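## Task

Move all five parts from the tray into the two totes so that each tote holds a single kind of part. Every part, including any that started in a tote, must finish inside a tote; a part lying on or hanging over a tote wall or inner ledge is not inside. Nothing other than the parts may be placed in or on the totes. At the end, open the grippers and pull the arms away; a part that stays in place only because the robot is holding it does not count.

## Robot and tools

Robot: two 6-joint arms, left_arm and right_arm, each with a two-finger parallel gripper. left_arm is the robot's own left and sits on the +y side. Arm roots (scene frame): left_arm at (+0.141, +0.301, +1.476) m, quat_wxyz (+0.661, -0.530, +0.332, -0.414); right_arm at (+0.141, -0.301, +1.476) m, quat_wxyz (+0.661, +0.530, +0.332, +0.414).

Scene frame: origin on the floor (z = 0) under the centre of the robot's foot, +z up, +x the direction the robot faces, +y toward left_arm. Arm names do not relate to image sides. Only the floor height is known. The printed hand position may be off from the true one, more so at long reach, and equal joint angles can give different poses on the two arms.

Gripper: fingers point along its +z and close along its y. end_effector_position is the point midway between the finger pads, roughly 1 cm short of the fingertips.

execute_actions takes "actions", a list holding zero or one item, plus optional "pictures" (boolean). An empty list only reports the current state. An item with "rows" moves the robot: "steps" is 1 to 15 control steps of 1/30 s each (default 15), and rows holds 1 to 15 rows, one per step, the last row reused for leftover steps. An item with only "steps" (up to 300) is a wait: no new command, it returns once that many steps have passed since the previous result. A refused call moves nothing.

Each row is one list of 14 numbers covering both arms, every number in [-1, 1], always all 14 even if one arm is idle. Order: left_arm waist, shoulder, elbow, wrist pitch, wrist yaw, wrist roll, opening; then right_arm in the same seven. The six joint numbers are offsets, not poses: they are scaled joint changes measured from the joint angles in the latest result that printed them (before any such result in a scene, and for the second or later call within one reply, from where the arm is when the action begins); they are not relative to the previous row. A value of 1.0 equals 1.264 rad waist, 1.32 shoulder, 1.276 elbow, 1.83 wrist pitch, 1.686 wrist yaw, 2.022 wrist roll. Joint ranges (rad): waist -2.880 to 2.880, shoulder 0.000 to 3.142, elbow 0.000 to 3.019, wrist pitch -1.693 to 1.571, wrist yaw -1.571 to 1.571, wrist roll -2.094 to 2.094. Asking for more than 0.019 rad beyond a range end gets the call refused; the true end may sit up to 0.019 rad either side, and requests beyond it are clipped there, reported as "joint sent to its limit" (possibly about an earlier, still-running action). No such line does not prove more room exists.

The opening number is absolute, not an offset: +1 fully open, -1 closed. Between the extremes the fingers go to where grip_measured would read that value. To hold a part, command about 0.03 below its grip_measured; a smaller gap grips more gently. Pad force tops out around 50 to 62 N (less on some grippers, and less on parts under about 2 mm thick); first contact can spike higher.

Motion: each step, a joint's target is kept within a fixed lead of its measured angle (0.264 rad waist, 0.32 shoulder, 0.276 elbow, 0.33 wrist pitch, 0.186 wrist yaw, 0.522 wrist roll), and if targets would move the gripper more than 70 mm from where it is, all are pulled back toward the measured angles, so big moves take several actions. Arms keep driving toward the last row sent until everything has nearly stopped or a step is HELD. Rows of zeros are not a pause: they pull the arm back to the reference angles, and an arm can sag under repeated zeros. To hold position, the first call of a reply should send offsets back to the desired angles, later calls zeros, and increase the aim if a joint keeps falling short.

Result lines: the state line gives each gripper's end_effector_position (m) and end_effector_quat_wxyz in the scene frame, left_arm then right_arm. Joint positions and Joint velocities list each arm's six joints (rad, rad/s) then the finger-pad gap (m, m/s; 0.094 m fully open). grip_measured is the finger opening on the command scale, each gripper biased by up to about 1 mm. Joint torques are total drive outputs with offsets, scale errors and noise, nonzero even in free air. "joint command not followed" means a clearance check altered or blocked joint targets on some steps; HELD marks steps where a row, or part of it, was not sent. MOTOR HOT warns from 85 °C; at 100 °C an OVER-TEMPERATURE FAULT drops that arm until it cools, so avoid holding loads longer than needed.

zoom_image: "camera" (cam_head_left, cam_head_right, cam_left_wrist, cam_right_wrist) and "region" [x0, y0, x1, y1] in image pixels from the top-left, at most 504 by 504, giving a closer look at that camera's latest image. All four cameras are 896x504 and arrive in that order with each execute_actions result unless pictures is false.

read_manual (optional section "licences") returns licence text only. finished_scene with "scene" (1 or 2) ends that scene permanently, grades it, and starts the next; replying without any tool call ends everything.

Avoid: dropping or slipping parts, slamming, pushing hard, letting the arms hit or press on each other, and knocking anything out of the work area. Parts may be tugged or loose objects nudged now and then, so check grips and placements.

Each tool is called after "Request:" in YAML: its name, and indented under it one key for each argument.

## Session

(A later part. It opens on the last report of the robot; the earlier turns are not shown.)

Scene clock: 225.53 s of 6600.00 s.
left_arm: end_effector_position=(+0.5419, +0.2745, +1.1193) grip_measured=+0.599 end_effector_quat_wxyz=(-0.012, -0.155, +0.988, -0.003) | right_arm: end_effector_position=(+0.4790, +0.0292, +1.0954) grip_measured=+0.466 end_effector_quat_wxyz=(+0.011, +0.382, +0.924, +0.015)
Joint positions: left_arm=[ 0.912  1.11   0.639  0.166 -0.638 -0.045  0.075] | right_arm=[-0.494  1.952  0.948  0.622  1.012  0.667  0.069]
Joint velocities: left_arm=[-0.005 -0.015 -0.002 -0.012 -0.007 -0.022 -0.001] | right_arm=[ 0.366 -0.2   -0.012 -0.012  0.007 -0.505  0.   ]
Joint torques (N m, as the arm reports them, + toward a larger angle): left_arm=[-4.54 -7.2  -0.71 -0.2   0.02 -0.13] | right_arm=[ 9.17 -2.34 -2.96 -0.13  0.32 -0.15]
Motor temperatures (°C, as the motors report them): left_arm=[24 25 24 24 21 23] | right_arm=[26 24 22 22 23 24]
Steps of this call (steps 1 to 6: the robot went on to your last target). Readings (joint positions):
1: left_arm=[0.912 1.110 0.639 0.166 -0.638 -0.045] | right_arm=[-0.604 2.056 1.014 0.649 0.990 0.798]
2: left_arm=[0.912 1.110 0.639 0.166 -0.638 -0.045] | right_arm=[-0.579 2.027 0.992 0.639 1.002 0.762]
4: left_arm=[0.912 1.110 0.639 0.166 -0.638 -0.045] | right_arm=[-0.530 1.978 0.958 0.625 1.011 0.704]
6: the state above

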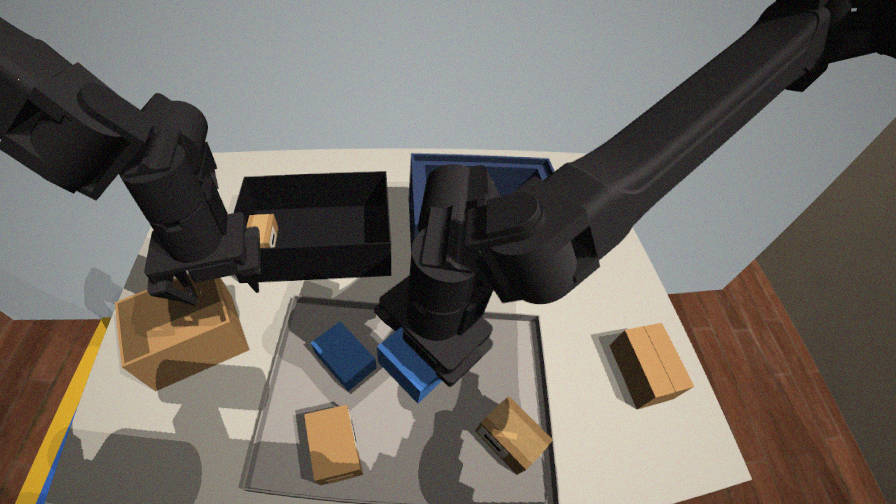

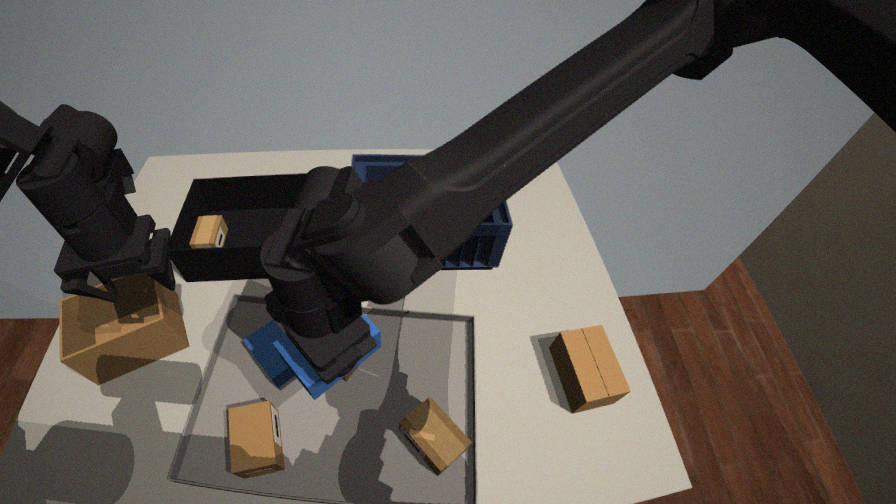

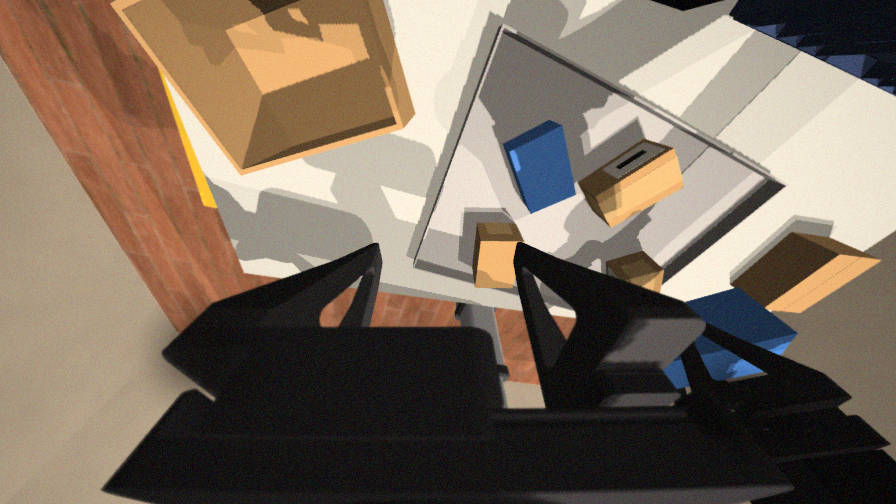

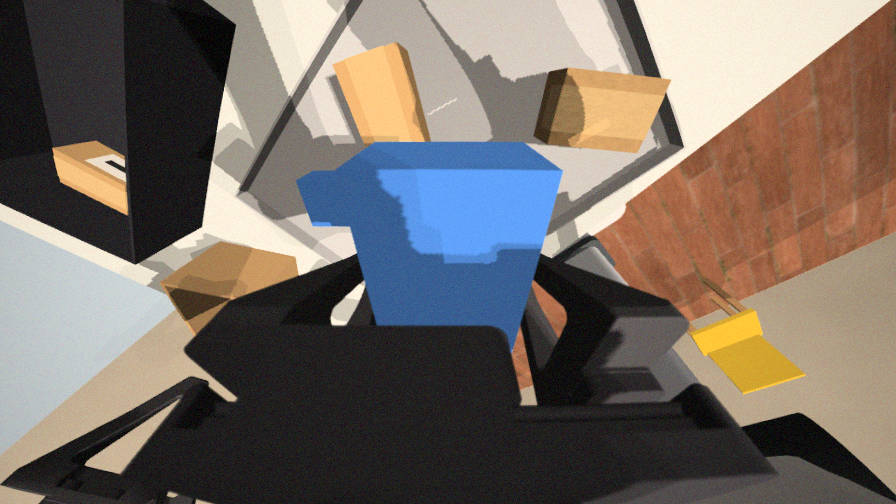

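Request:
execute_actions:
  actions:
    - {"rows":[[0,0,0,0,0,0,0.7,0,-0.005,0.03,-0.025,0,-0.03,0.43],[0,0.01,0,0.01,0,0,0.8,0,-0.012,0.08,-0.066,0,-0.06,0.43],[-0.005,0.03,-0.01,0.03,0,0,0.9,0,-0.02,0.14,-0.115,0,-0.10,0.43],[-0.01,0.06,-0.025,0.06,0,0,1,0,-0.03,0.20,-0.165,-0.003,-0.14,0.43],[-0.015,0.10,-0.04,0.10,-0.003,0,1,0,-0.04,0.26,-0.215,-0.005,-0.18,0.43],[-0.018,0.14,-0.055,0.14,-0.005,0,1,0,-0.05,0.32,-0.265,-0.007,-0.22,0.43],[-0.02,0.18,-0.07,0.18,-0.007,-0.003,1,-0.004,-0.06,0.38,-0.315,-0.009,-0.26,0.43],[-0.022,0.22,-0.085,0.22,-0.009,-0.006,1,-0.008,-0.07,0.44,-0.365,-0.011,-0.29,0.43],[-0.024,0.26,-0.10,0.26,-0.011,-0.008,1,-0.012,-0.08,0.50,-0.415,-0.013,-0.32,0.43],[-0.025,0.30,-0.115,0.30,-0.012,-0.01,1,-0.018,-0.09,0.56,-0.465,-0.015,-0.35,0.43],[-0.025,0.34,-0.13,0.34,-0.013,-0.012,1,-0.023,-0.10,0.61,-0.505,-0.016,-0.37,0.43],[-0.025,0.37,-0.14,0.37,-0.014,-0.013,1,-0.028,-0.108,0.655,-0.542,-0.017,-0.385,0.43],[-0.025,0.395,-0.15,0.395,-0.015,-0.014,1,-0.032,-0.114,0.69,-0.57,-0.018,-0.397,0.43],[-0.025,0.412,-0.156,0.415,-0.015,-0.015,1,-0.035,-0.118,0.712,-0.588,-0.018,-0.405,0.43],[-0.025,0.423,-0.16,0.427,-0.015,-0.015,1,-0.036,-0.120,0.724,-0.598,-0.018,-0.41,0.43]],"steps":15}
  pictures: false

Request:
execute_actions:
  actions:
    - {"steps":22}

Scene clock: 234.33 s of 6600.00 s.
left_arm: end_effector_position=(+0.4108, +0.1973, +1.0694) grip_measured=+1.000 end_effector_quat_wxyz=(-0.004, -0.164, +0.986, +0.006) | right_arm: end_effector_position=(+0.7019, +0.0593, +1.0798) grip_measured=+0.466 end_effector_quat_wxyz=(+0.007, +0.146, +0.989, +0.025)
Joint positions: left_arm=[ 0.906  1.616  0.501  0.831 -0.66  -0.052  0.094] | right_arm=[-0.483  1.91   1.519 -0.022  0.995  0.204  0.069]
Joint velocities: left_arm=[-0.054  1.48  -0.579  1.419 -0.022 -0.066  0.   ] | right_arm=[-0.044 -0.2    1.092 -1.17  -0.051 -0.886 -0.001]
Joint torques (N m, as the arm reports them, + toward a larger angle): left_arm=[-7.83 -7.52 -6.8   0.24 -0.15 -0.29] | right_arm=[10.7  -9.85  1.14  0.18 -0.1  -0.11]
Motor temperatures (°C, as the motors report them): left_arm=[24 25 24 24 21 23] | right_arm=[26 24 22 22 23 24]
Steps of this call (steps 1 to 30: the robot went on to your last target; steps 31 to 90: nothing new was sent; then 5.30 s passed at rest; steps 91 to 105: all 15 steps of this action). Readings (joint positions):
91: left_arm=[0.912 1.110 0.639 0.166 -0.638 -0.045] | right_arm=[-0.481 1.949 0.950 0.611 1.013 0.603]
92: left_arm=[0.912 1.111 0.639 0.166 -0.638 -0.045] | right_arm=[-0.481 1.949 0.963 0.586 1.013 0.596]
94: left_arm=[0.912 1.120 0.636 0.194 -0.638 -0.045] | right_arm=[-0.481 1.950 1.031 0.478 1.014 0.552]
98: left_arm=[0.911 1.243 0.612 0.411 -0.648 -0.045] | right_arm=[-0.481 1.948 1.228 0.275 1.007 0.430]
105: the state above

Scene clock: 235.07 s of 6600.00 s.
left_arm: end_effector_position=(+0.3792, +0.1951, +1.0809) grip_measured=+1.000 end_effector_quat_wxyz=(-0.011, -0.162, +0.987, +0.005) | right_arm: end_effector_position=(+0.8730, -0.0624, +1.1037) grip_measured=+0.466 end_effector_quat_wxyz=(+0.012, -0.006, +1.000, +0.004)
Joint positions: left_arm=[ 0.902  1.673  0.44   0.931 -0.662 -0.06   0.094] | right_arm=[-0.535  1.784  1.875 -0.46   0.986 -0.147  0.069]
Joint velocities: left_arm=[-0.005 -0.005 -0.007  0.027 -0.051 -0.095  0.   ] | right_arm=[-0.005  0.044 -0.007 -0.007  0.007 -0.081  0.001]
Joint torques (N m, as the arm reports them, + toward a larger angle): left_arm=[-7.55 -4.75 -5.17  0.48 -0.07 -0.31] | right_arm=[11.2  -9.27  2.16 -0.05 -0.13 -0.2 ]
Motor temperatures (°C, as the motors report them): left_arm=[24 25 24 24 21 23] | right_arm=[26 24 22 22 23 24]
Steps of this call (steps 1 to 22: the robot went on to your last target). Readings (joint positions):
1: left_arm=[0.904 1.660 0.482 0.866 -0.660 -0.053] | right_arm=[-0.484 1.904 1.557 -0.061 0.994 0.176]
2: left_arm=[0.903 1.691 0.466 0.884 -0.660 -0.054] | right_arm=[-0.485 1.897 1.595 -0.102 0.993 0.151]
4: left_arm=[0.902 1.716 0.444 0.897 -0.661 -0.056] | right_arm=[-0.488 1.887 1.673 -0.188 0.992 0.104]
8: left_arm=[0.902 1.695 0.440 0.921 -0.662 -0.058] | right_arm=[-0.498 1.856 1.802 -0.355 0.988 -0.001]
22: the state above

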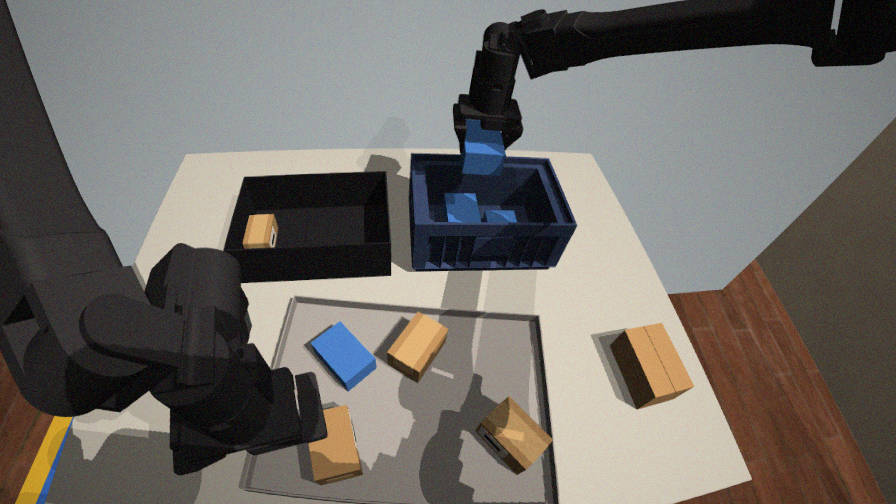

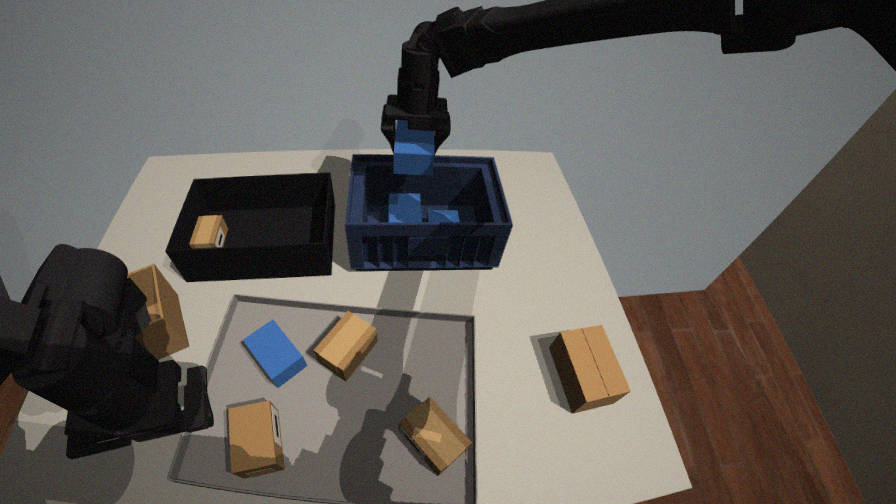

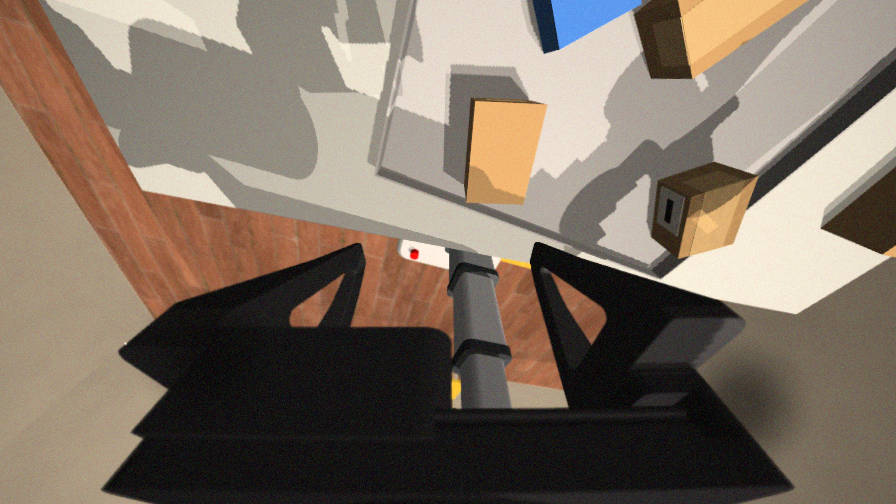

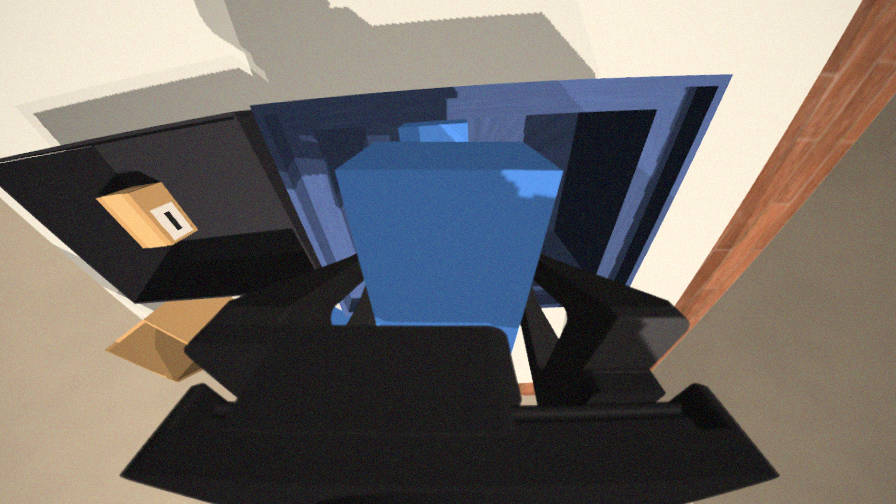

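Request:
execute_actions:
  actions:
    - {"rows":[[0.012,0.005,0.01,0,0,0,1,-0.02,0.008,0.012,0,-0.003,-0.003,0.43],[0.02,0.012,0.025,-0.003,0.003,0.003,1,-0.032,0.02,0.024,0.002,-0.008,-0.006,0.43],[0.024,0.022,0.042,-0.006,0.005,0.005,1,-0.041,0.034,0.037,0.003,-0.013,-0.01,0.43],[0.026,0.034,0.06,-0.009,0.008,0.007,1,-0.048,0.048,0.05,0.004,-0.018,-0.013,0.43],[0.027,0.046,0.08,-0.012,0.010,0.009,1,-0.054,0.061,0.062,0.005,-0.023,-0.016,0.43],[0.028,0.058,0.10,-0.015,0.012,0.011,1,-0.060,0.073,0.074,0.006,-0.028,-0.019,0.43],[0.029,0.071,0.12,-0.018,0.015,0.013,1,-0.068,0.087,0.092,0.008,-0.035,-0.022,0.43],[0.03,0.084,0.14,-0.021,0.017,0.015,1,-0.076,0.101,0.110,0.009,-0.042,-0.024,0.43],[0.03,0.097,0.16,-0.024,0.019,0.016,1,-0.085,0.116,0.129,0.011,-0.050,-0.026,0.43],[0.031,0.110,0.18,-0.027,0.021,0.017,1,-0.094,0.131,0.148,0.013,-0.058,-0.028,0.43],[0.032,0.122,0.197,-0.029,0.023,0.018,1,-0.103,0.146,0.167,0.014,-0.065,-0.030,0.43],[0.032,0.133,0.212,-0.031,0.025,0.019,1,-0.112,0.160,0.185,0.016,-0.072,-0.032,0.43],[0.033,0.142,0.225,-0.033,0.027,0.019,1,-0.120,0.173,0.202,0.017,-0.079,-0.034,0.43],[0.033,0.149,0.235,-0.034,0.028,0.019,1,-0.126,0.184,0.216,0.018,-0.084,-0.036,0.43],[0.033,0.154,0.241,-0.035,0.029,0.019,1,-0.130,0.191,0.226,0.019,-0.088,-0.037,0.43]],"steps":15}
  pictures: false

Request:
execute_actions:
  actions:
    - {"steps":12}

Scene clock: 251.37 s of 6600.00 s.
left_arm: end_effector_position=(+0.4279, +0.1480, +0.9941) grip_measured=+1.000 end_effector_quat_wxyz=(+0.017, -0.176, +0.984, -0.005) | right_arm: end_effector_position=(+0.8814, -0.0500, +1.0024) grip_measured=+0.466 end_effector_quat_wxyz=(+0.012, +0.003, +1.000, +0.012)
Joint positions: left_arm=[ 0.923  1.854  0.731  0.891 -0.616 -0.042  0.094] | right_arm=[-0.651  1.981  2.106 -0.449  0.862 -0.19   0.069]
Joint velocities: left_arm=[-0.005  0.357  0.359 -0.081  0.022  0.037  0.   ] | right_arm=[-0.161  0.357  0.51   0.046 -0.286 -0.139  0.   ]
Joint torques (N m, as the arm reports them, + toward a larger angle): left_arm=[-6.35 -4.91 -4.84 -0.77  0.1   0.03] | right_arm=[ 9.11 -9.36  4.58  1.46 -0.55 -0.21]
Motor temperatures (°C, as the motors report them): left_arm=[24 24 24 24 21 23] | right_arm=[27 24 21 22 23 24]
Steps of this call (steps 1 to 30: the robot went on to your last target; steps 31 to 90: nothing new was sent; then 12.80 s passed at rest; steps 91 to 105: all 15 steps of this action). Readings (joint positions):
91: left_arm=[0.902 1.673 0.440 0.931 -0.662 -0.060] | right_arm=[-0.535 1.788 1.875 -0.461 0.986 -0.154]
92: left_arm=[0.902 1.673 0.444 0.931 -0.661 -0.060] | right_arm=[-0.536 1.788 1.876 -0.461 0.982 -0.154]
94: left_arm=[0.907 1.682 0.467 0.931 -0.655 -0.060] | right_arm=[-0.545 1.799 1.891 -0.461 0.968 -0.157]
98: left_arm=[0.919 1.737 0.569 0.921 -0.640 -0.055] | right_arm=[-0.583 1.856 1.966 -0.458 0.931 -0.170]
105: the state above

Scene clock: 251.77 s of 6600.00 s.
left_arm: end_effector_position=(+0.4235, +0.1421, +0.9885) grip_measured=+1.000 end_effector_quat_wxyz=(+0.012, -0.170, +0.985, -0.006) | right_arm: end_effector_position=(+0.8817, -0.0454, +0.9932) grip_measured=+0.466 end_effector_quat_wxyz=(+0.014, -0.003, +1.000, +0.015)
Joint positions: left_arm=[ 0.923  1.876  0.748  0.883 -0.615 -0.037  0.094] | right_arm=[-0.658  2.005  2.133 -0.446  0.848 -0.209  0.069]
Joint velocities: left_arm=[ 0.005 -0.005  0.012 -0.017  0.007  0.037  0.   ] | right_arm=[-0.015 -0.005 -0.002  0.007 -0.037 -0.007 -0.   ]
Joint torques (N m, as the arm reports them, + toward a larger angle): left_arm=[-6.49 -5.   -4.49 -0.77  0.09  0.04] | right_arm=[ 9.26 -8.87  4.73  1.21 -0.46 -0.2 ]
Motor temperatures (°C, as the motors report them): left_arm=[24 24 24 24 21 23] | right_arm=[27 24 21 22 23 24]
Steps of this call (steps 1 to 12: the robot went on to your last target). Readings (joint positions):
1: left_arm=[0.923 1.864 0.741 0.889 -0.615 -0.040] | right_arm=[-0.655 1.991 2.121 -0.447 0.854 -0.194]
2: left_arm=[0.923 1.871 0.747 0.887 -0.615 -0.040] | right_arm=[-0.657 1.998 2.130 -0.446 0.850 -0.197]
4: left_arm=[0.923 1.876 0.748 0.884 -0.615 -0.039] | right_arm=[-0.658 2.002 2.133 -0.446 0.848 -0.203]
8: left_arm=[0.923 1.876 0.748 0.883 -0.615 -0.038] | right_arm=[-0.658 2.005 2.133 -0.446 0.848 -0.208]
12: the state above

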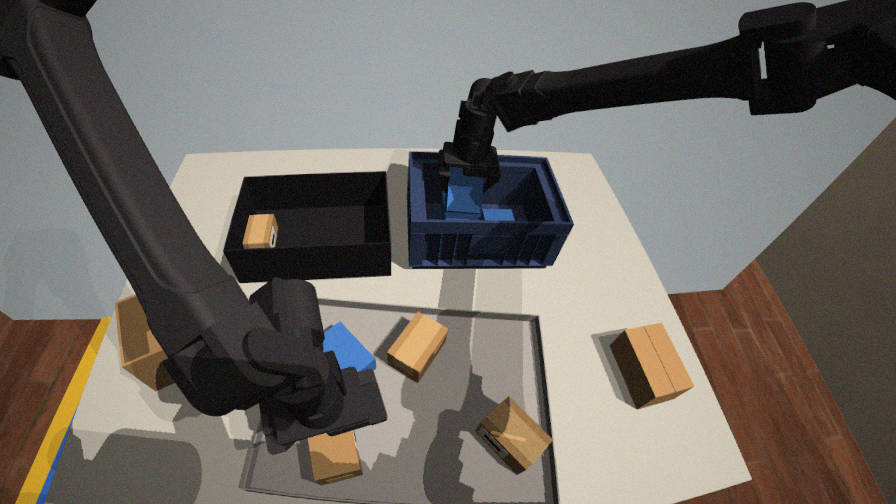

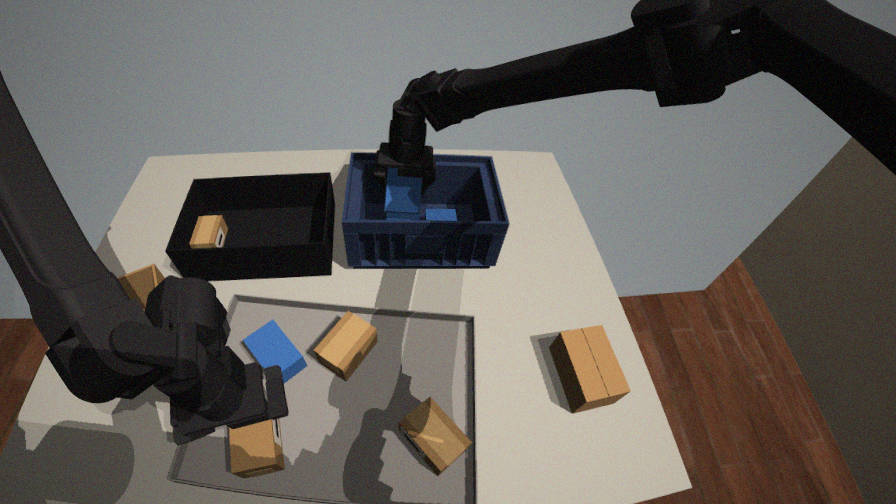

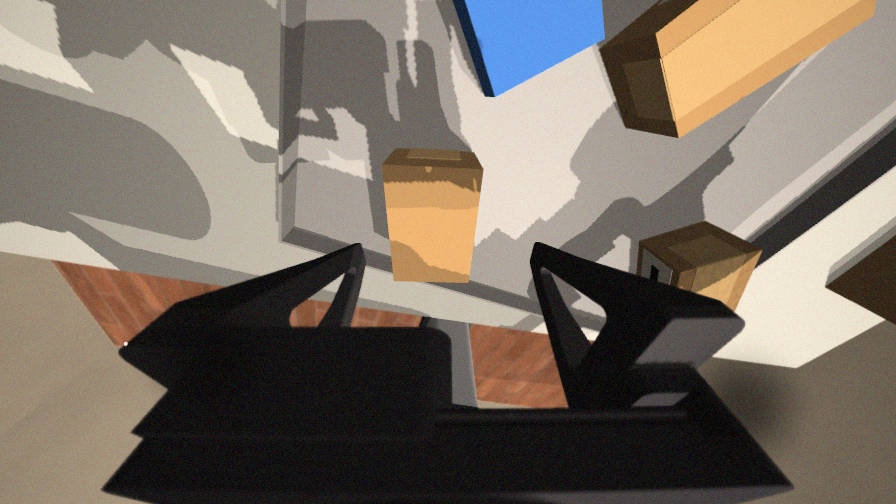

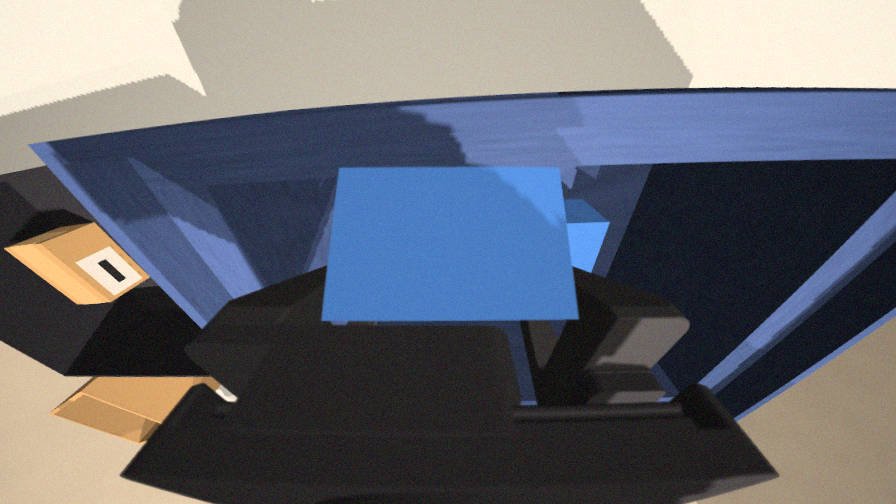

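Request:
zoom_image:
  camera: "cam_head_left"
  region: [390, 120, 590, 280]

Request:
zoom_image:
  camera: "cam_head_right"
  region: [330, 120, 530, 280]

Region (390, 120, 590, 280) of cam_head_left's 896x504 image, scaled by 2.520, with more detail than that image has; it fills the top 403 rows of this view, and the rest is white.

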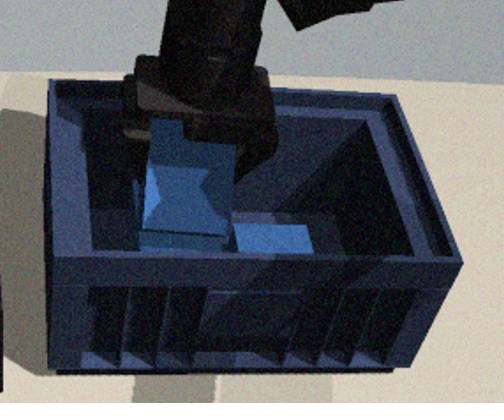

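Region (330, 120, 530, 280) of cam_head_right's 896x504 image, scaled by 2.520, with more detail than that image has; it fills the top 403 rows of this view, and the rest is white.

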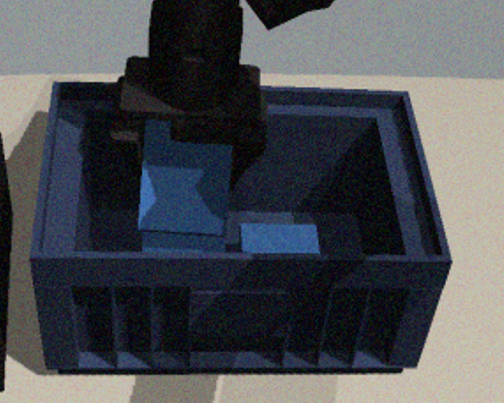

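Request:
execute_actions:
  actions:
    - {"rows":[[0.014,0.008,0,0,0.003,0.004,1,0,-0.008,-0.015,0.002,0.002,0,0.43],[0.022,0.016,0,-0.002,0.006,0.008,1,0,-0.016,-0.03,0.005,0.004,0,0.43],[0.027,0.024,0.008,-0.004,0.010,0.012,1,0,-0.023,-0.043,0.008,0.006,0,0.43],[0.032,0.031,0.017,-0.006,0.013,0.015,1,0,-0.029,-0.055,0.011,0.008,0,0.43],[0.037,0.038,0.026,-0.008,0.016,0.018,1,0,-0.033,-0.066,0.014,0.011,0,0.43],[0.042,0.044,0.035,-0.010,0.019,0.021,1,0,-0.036,-0.077,0.017,0.013,0,0.43],[0.047,0.050,0.044,-0.012,0.022,0.023,1,0,-0.039,-0.087,0.020,0.015,0,0.43],[0.052,0.056,0.053,-0.013,0.026,0.025,1,0,-0.041,-0.096,0.023,0.017,0,0.43],[0.057,0.062,0.062,-0.014,0.029,0.026,1,0,-0.042,-0.104,0.025,0.019,0,0.43],[0.062,0.068,0.071,-0.015,0.032,0.027,1,0,-0.043,-0.110,0.027,0.020,0,0.43],[0.066,0.073,0.079,-0.016,0.035,0.028,1,0,-0.044,-0.114,0.028,0.021,0,0.43],[0.070,0.078,0.086,-0.017,0.038,0.029,1,0,-0.044,-0.117,0.029,0.022,0,0.43],[0.074,0.082,0.092,-0.018,0.040,0.030,1,0,-0.044,-0.119,0.030,0.023,0,0.43],[0.077,0.086,0.097,-0.019,0.042,0.030,1,0,-0.044,-0.120,0.030,0.023,0,0.43],[0.078,0.088,0.100,-0.019,0.043,0.030,1,0,-0.044,-0.120,0.030,0.023,0,0.43]],"steps":15}
  pictures: false

Request:
execute_actions:
  actions:
    - {"steps":10}

Scene clock: 273.87 s of 6600.00 s.
left_arm: end_effector_position=(+0.4114, +0.1457, +0.9341) grip_measured=+1.000 end_effector_quat_wxyz=(+0.005, -0.158, +0.987, -0.004) | right_arm: end_effector_position=(+0.8289, -0.0366, +0.9885) grip_measured=+0.466 end_effector_quat_wxyz=(-0.015, -0.035, +0.999, +0.004)
Joint positions: left_arm=[ 1.     1.98   0.863  0.868 -0.547  0.     0.094] | right_arm=[-0.658  1.974  1.984 -0.409  0.881 -0.209  0.069]
Joint velocities: left_arm=[ 0.132  0.142  0.188 -0.032  0.037  0.081  0.   ] | right_arm=[-0.005 -0.015 -0.076  0.012 -0.022  0.037 -0.   ]
Joint torques (N m, as the arm reports them, + toward a larger angle): left_arm=[-7.07 -4.68 -4.66 -0.8   0.15  0.04] | right_arm=[ 11.31 -13.48   1.99   1.03   0.34  -0.08]
Motor temperatures (°C, as the motors report them): left_arm=[24 24 25 24 21 23] | right_arm=[27 24 22 22 23 24]
Steps of this call (steps 1 to 30: the robot went on to your last target; steps 31 to 90: nothing new was sent; then 18.60 s passed at rest; steps 91 to 105: all 15 steps of this action). Readings (joint positions):
91: left_arm=[0.923 1.876 0.748 0.883 -0.613 -0.037] | right_arm=[-0.658 2.004 2.131 -0.446 0.849 -0.209]
92: left_arm=[0.924 1.877 0.748 0.883 -0.610 -0.037] | right_arm=[-0.658 2.002 2.126 -0.445 0.849 -0.209]
94: left_arm=[0.928 1.883 0.752 0.883 -0.599 -0.034] | right_arm=[-0.658 1.993 2.102 -0.441 0.855 -0.209]
98: left_arm=[0.952 1.922 0.791 0.881 -0.578 -0.019] | right_arm=[-0.658 1.978 2.042 -0.426 0.870 -0.209]
105: the state above

Scene clock: 274.20 s of 6600.00 s.
left_arm: end_effector_position=(+0.4108, +0.1480, +0.9292) grip_measured=+1.000 end_effector_quat_wxyz=(+0.004, -0.156, +0.988, -0.001) | right_arm: end_effector_position=(+0.8288, -0.0366, +0.9884) grip_measured=+0.466 end_effector_quat_wxyz=(-0.015, -0.033, +0.999, +0.003)
Joint positions: left_arm=[ 1.008  1.987  0.873  0.866 -0.544  0.007  0.094] | right_arm=[-0.658  1.974  1.982 -0.404  0.882 -0.209  0.069]
Joint velocities: left_arm=[-0.024 -0.005  0.012  0.017 -0.037  0.037  0.   ] | right_arm=[ 0.005 -0.005 -0.012 -0.017 -0.037 -0.022  0.001]
Joint torques (N m, as the arm reports them, + toward a larger angle): left_arm=[-6.96 -4.48 -4.5  -0.85  0.12  0.04] | right_arm=[ 11.95 -12.92   2.07   0.78   0.26  -0.07]
Motor temperatures (°C, as the motors report them): left_arm=[24 24 25 24 21 23] | right_arm=[27 24 22 22 23 24]
Steps of this call (steps 1 to 10: the robot went on to your last target). Readings (joint positions):
1: left_arm=[1.004 1.984 0.868 0.867 -0.545 0.002] | right_arm=[-0.658 1.974 1.982 -0.409 0.881 -0.209]
2: left_arm=[1.007 1.986 0.872 0.866 -0.545 0.003] | right_arm=[-0.658 1.974 1.982 -0.409 0.882 -0.209]
4: left_arm=[1.008 1.987 0.873 0.866 -0.545 0.005] | right_arm=[-0.658 1.974 1.982 -0.406 0.882 -0.209]
8: left_arm=[1.008 1.987 0.873 0.866 -0.544 0.006] | right_arm=[-0.658 1.974 1.982 -0.404 0.882 -0.209]
10: the state above

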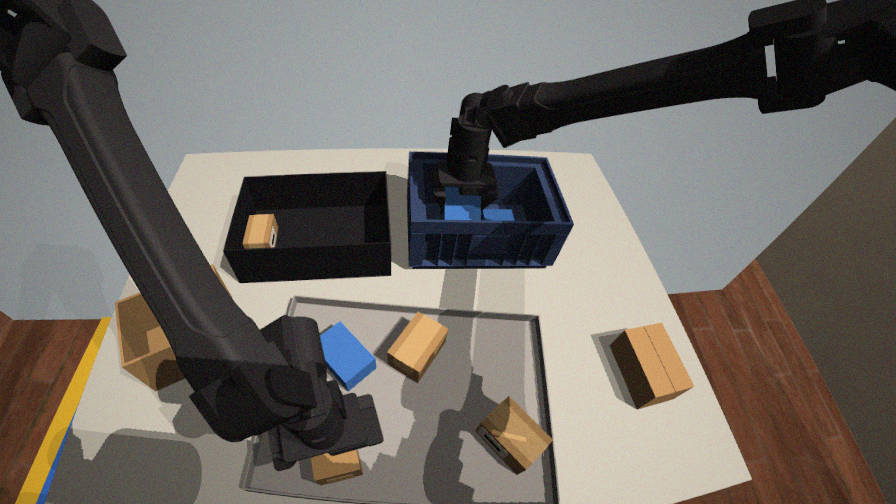

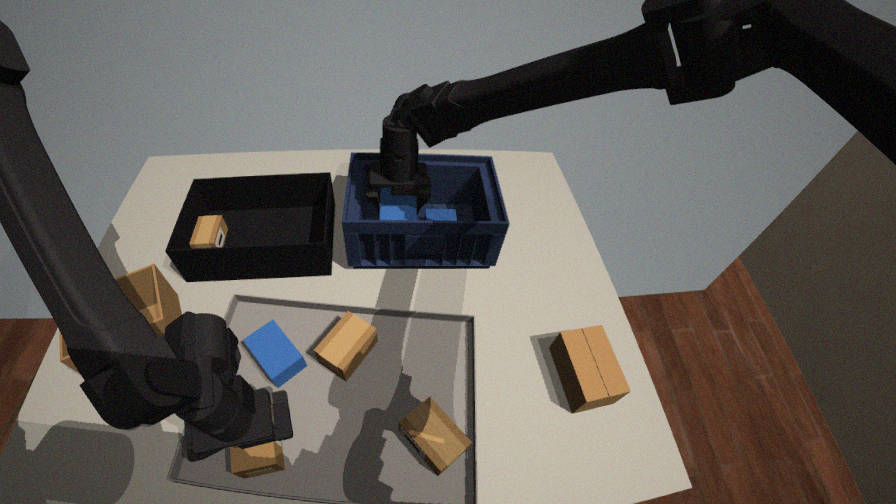

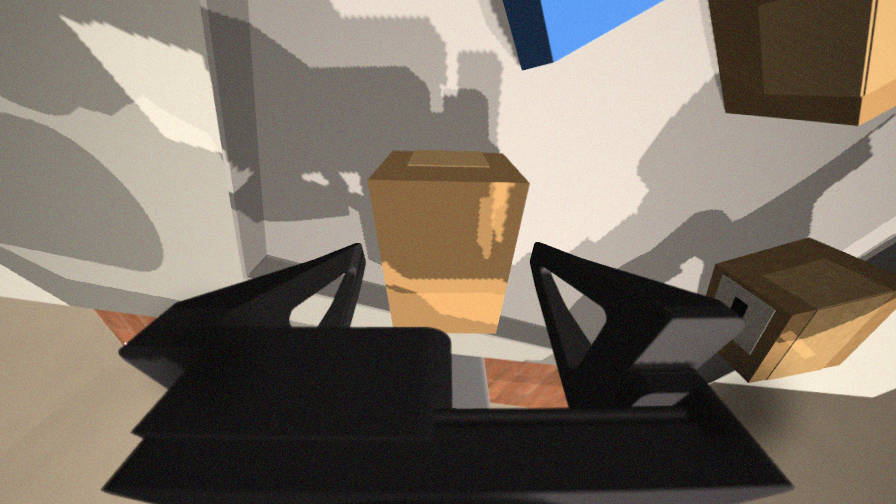

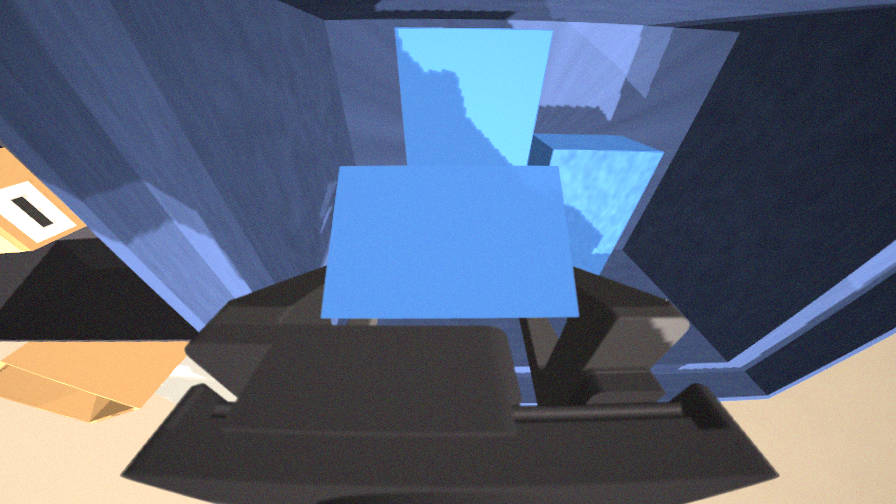

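Request:
execute_actions:
  actions:
    - {"rows":[[0.010,0,0,0,0,0,1,-0.008,-0.012,-0.012,0.004,-0.001,-0.004,0.43],[0.014,0,0,0,0,0,1,-0.014,-0.022,-0.022,0.009,-0.002,-0.008,0.43],[0.015,0,0,0,0,0,1,-0.016,-0.030,-0.030,0.014,-0.003,-0.012,0.43],[0.015,0,0,0,0,0,0.9,-0.016,-0.035,-0.036,0.019,-0.004,-0.015,0.43],[0.015,0,0,0,0,0,0.75,-0.016,-0.038,-0.040,0.024,-0.005,-0.018,0.43],[0.015,0,0,0,0,0,0.6,-0.016,-0.038,-0.042,0.028,-0.006,-0.021,0.43],[0.015,0,0,0,0,0,0.5,-0.016,-0.038,-0.042,0.031,-0.007,-0.023,0.43],[0.015,0,0,0,0,0,0.42,-0.016,-0.038,-0.042,0.033,-0.007,-0.024,0.43],[0.015,0,0,0,0,0,0.36,-0.016,-0.038,-0.042,0.033,-0.007,-0.024,0.43],[0.015,0,0,0,0,0,0.31,-0.016,-0.038,-0.042,0.033,-0.007,-0.024,0.43]],"steps":15}
  pictures: false

Request:
execute_actions:
  actions:
    - {"steps":6}

Scene clock: 292.60 s of 6600.00 s.
left_arm: end_effector_position=(+0.4108, +0.1482, +0.9291) grip_measured=+0.331 end_effector_quat_wxyz=(+0.004, -0.156, +0.988, -0.001) | right_arm: end_effector_position=(+0.8244, -0.0400, +0.9893) grip_measured=+0.466 end_effector_quat_wxyz=(-0.008, -0.043, +0.999, +0.003)
Joint positions: left_arm=[ 1.009  1.987  0.873  0.866 -0.544  0.008  0.063] | right_arm=[-0.662  1.953  1.936 -0.357  0.876 -0.245  0.069]
Joint velocities: left_arm=[-0.005 -0.015  0.007  0.007 -0.007 -0.051 -0.   ] | right_arm=[-0.015 -0.005 -0.012 -0.002 -0.007  0.007 -0.001]
Joint torques (N m, as the arm reports them, + toward a larger angle): left_arm=[-6.46 -4.91 -4.74 -0.11 -0.01 -0.14] | right_arm=[  8.97 -13.57   1.58   0.84  -0.16  -0.13]
Motor temperatures (°C, as the motors report them): left_arm=[24 24 25 24 21 23] | right_arm=[27 25 22 22 23 24]
Steps of this call (steps 1 to 15: the robot went on to your last target; steps 16 to 90: nothing new was sent; then 14.90 s passed at rest; steps 91 to 105: all 15 steps of this action). Readings (joint positions):
91: left_arm=[1.008 1.987 0.873 0.866 -0.544 0.008] | right_arm=[-0.658 1.974 1.981 -0.404 0.882 -0.209]
92: left_arm=[1.008 1.987 0.873 0.866 -0.544 0.008] | right_arm=[-0.658 1.973 1.977 -0.402 0.882 -0.210]
94: left_arm=[1.008 1.987 0.873 0.866 -0.544 0.008] | right_arm=[-0.658 1.967 1.962 -0.391 0.881 -0.216]
98: left_arm=[1.008 1.987 0.873 0.866 -0.544 0.008] | right_arm=[-0.659 1.955 1.939 -0.365 0.876 -0.232]
105: the state above

Scene clock: 292.80 s of 6600.00 s.
left_arm: end_effector_position=(+0.4108, +0.1482, +0.9291) grip_measured=+0.331 end_effector_quat_wxyz=(+0.004, -0.156, +0.988, -0.001) | right_arm: end_effector_position=(+0.8242, -0.0400, +0.9893) grip_measured=+0.466 end_effector_quat_wxyz=(-0.008, -0.044, +0.999, +0.003)
Joint positions: left_arm=[ 1.009  1.987  0.873  0.866 -0.544  0.008  0.063] | right_arm=[-0.662  1.953  1.936 -0.357  0.876 -0.248  0.069]
Joint velocities: left_arm=[-0.024 -0.015 -0.002 -0.012 -0.081  0.022 -0.001] | right_arm=[ 0.005 -0.015  0.002 -0.002 -0.037 -0.081 -0.   ]
Joint torques (N m, as the arm reports them, + toward a larger angle): left_arm=[-6.42 -4.88 -4.7  -0.15  0.01 -0.14] | right_arm=[ 10.11 -13.49   1.4    0.86  -0.15  -0.12]
Motor temperatures (°C, as the motors report them): left_arm=[24 24 25 24 21 23] | right_arm=[27 25 22 22 23 24]
Steps of this call (steps 1 to 6: the robot went on to your last target). Readings (joint positions):
1: left_arm=[1.009 1.987 0.873 0.866 -0.544 0.008] | right_arm=[-0.662 1.953 1.936 -0.357 0.876 -0.246]
2: left_arm=[1.009 1.987 0.873 0.866 -0.544 0.008] | right_arm=[-0.662 1.953 1.936 -0.357 0.876 -0.247]
4: left_arm=[1.009 1.987 0.873 0.866 -0.544 0.008] | right_arm=[-0.662 1.953 1.936 -0.357 0.876 -0.248]
6: the state above

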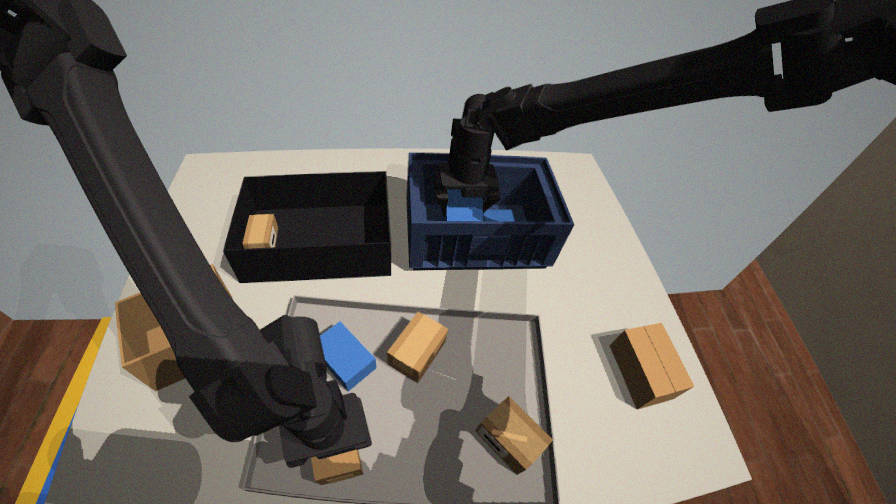

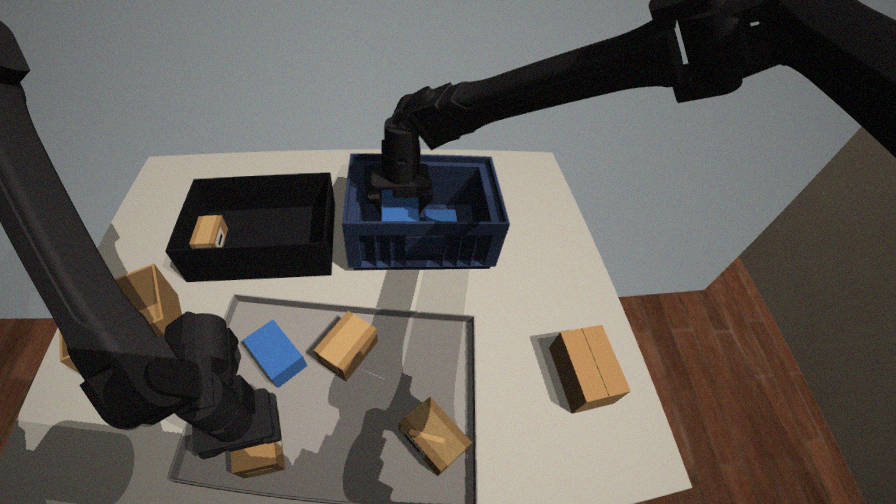

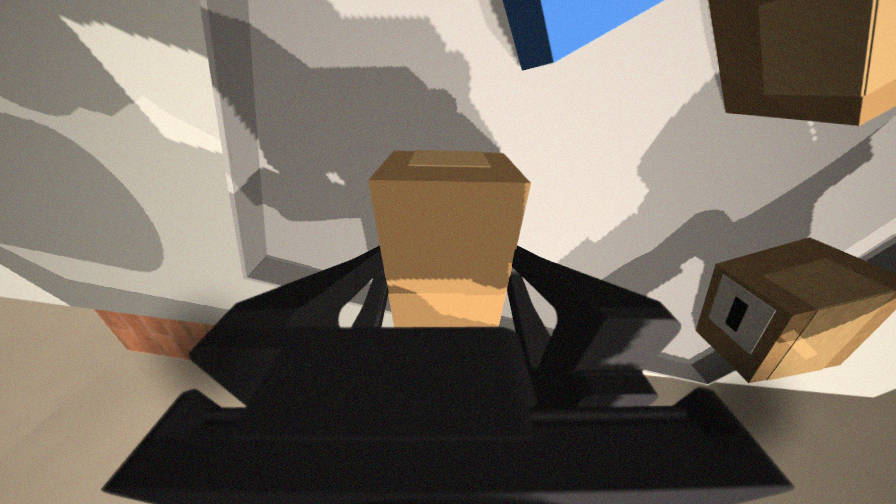

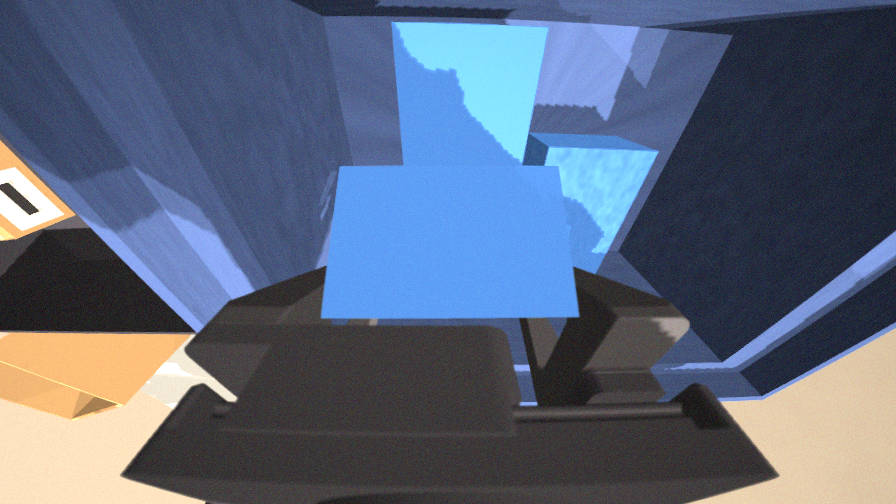

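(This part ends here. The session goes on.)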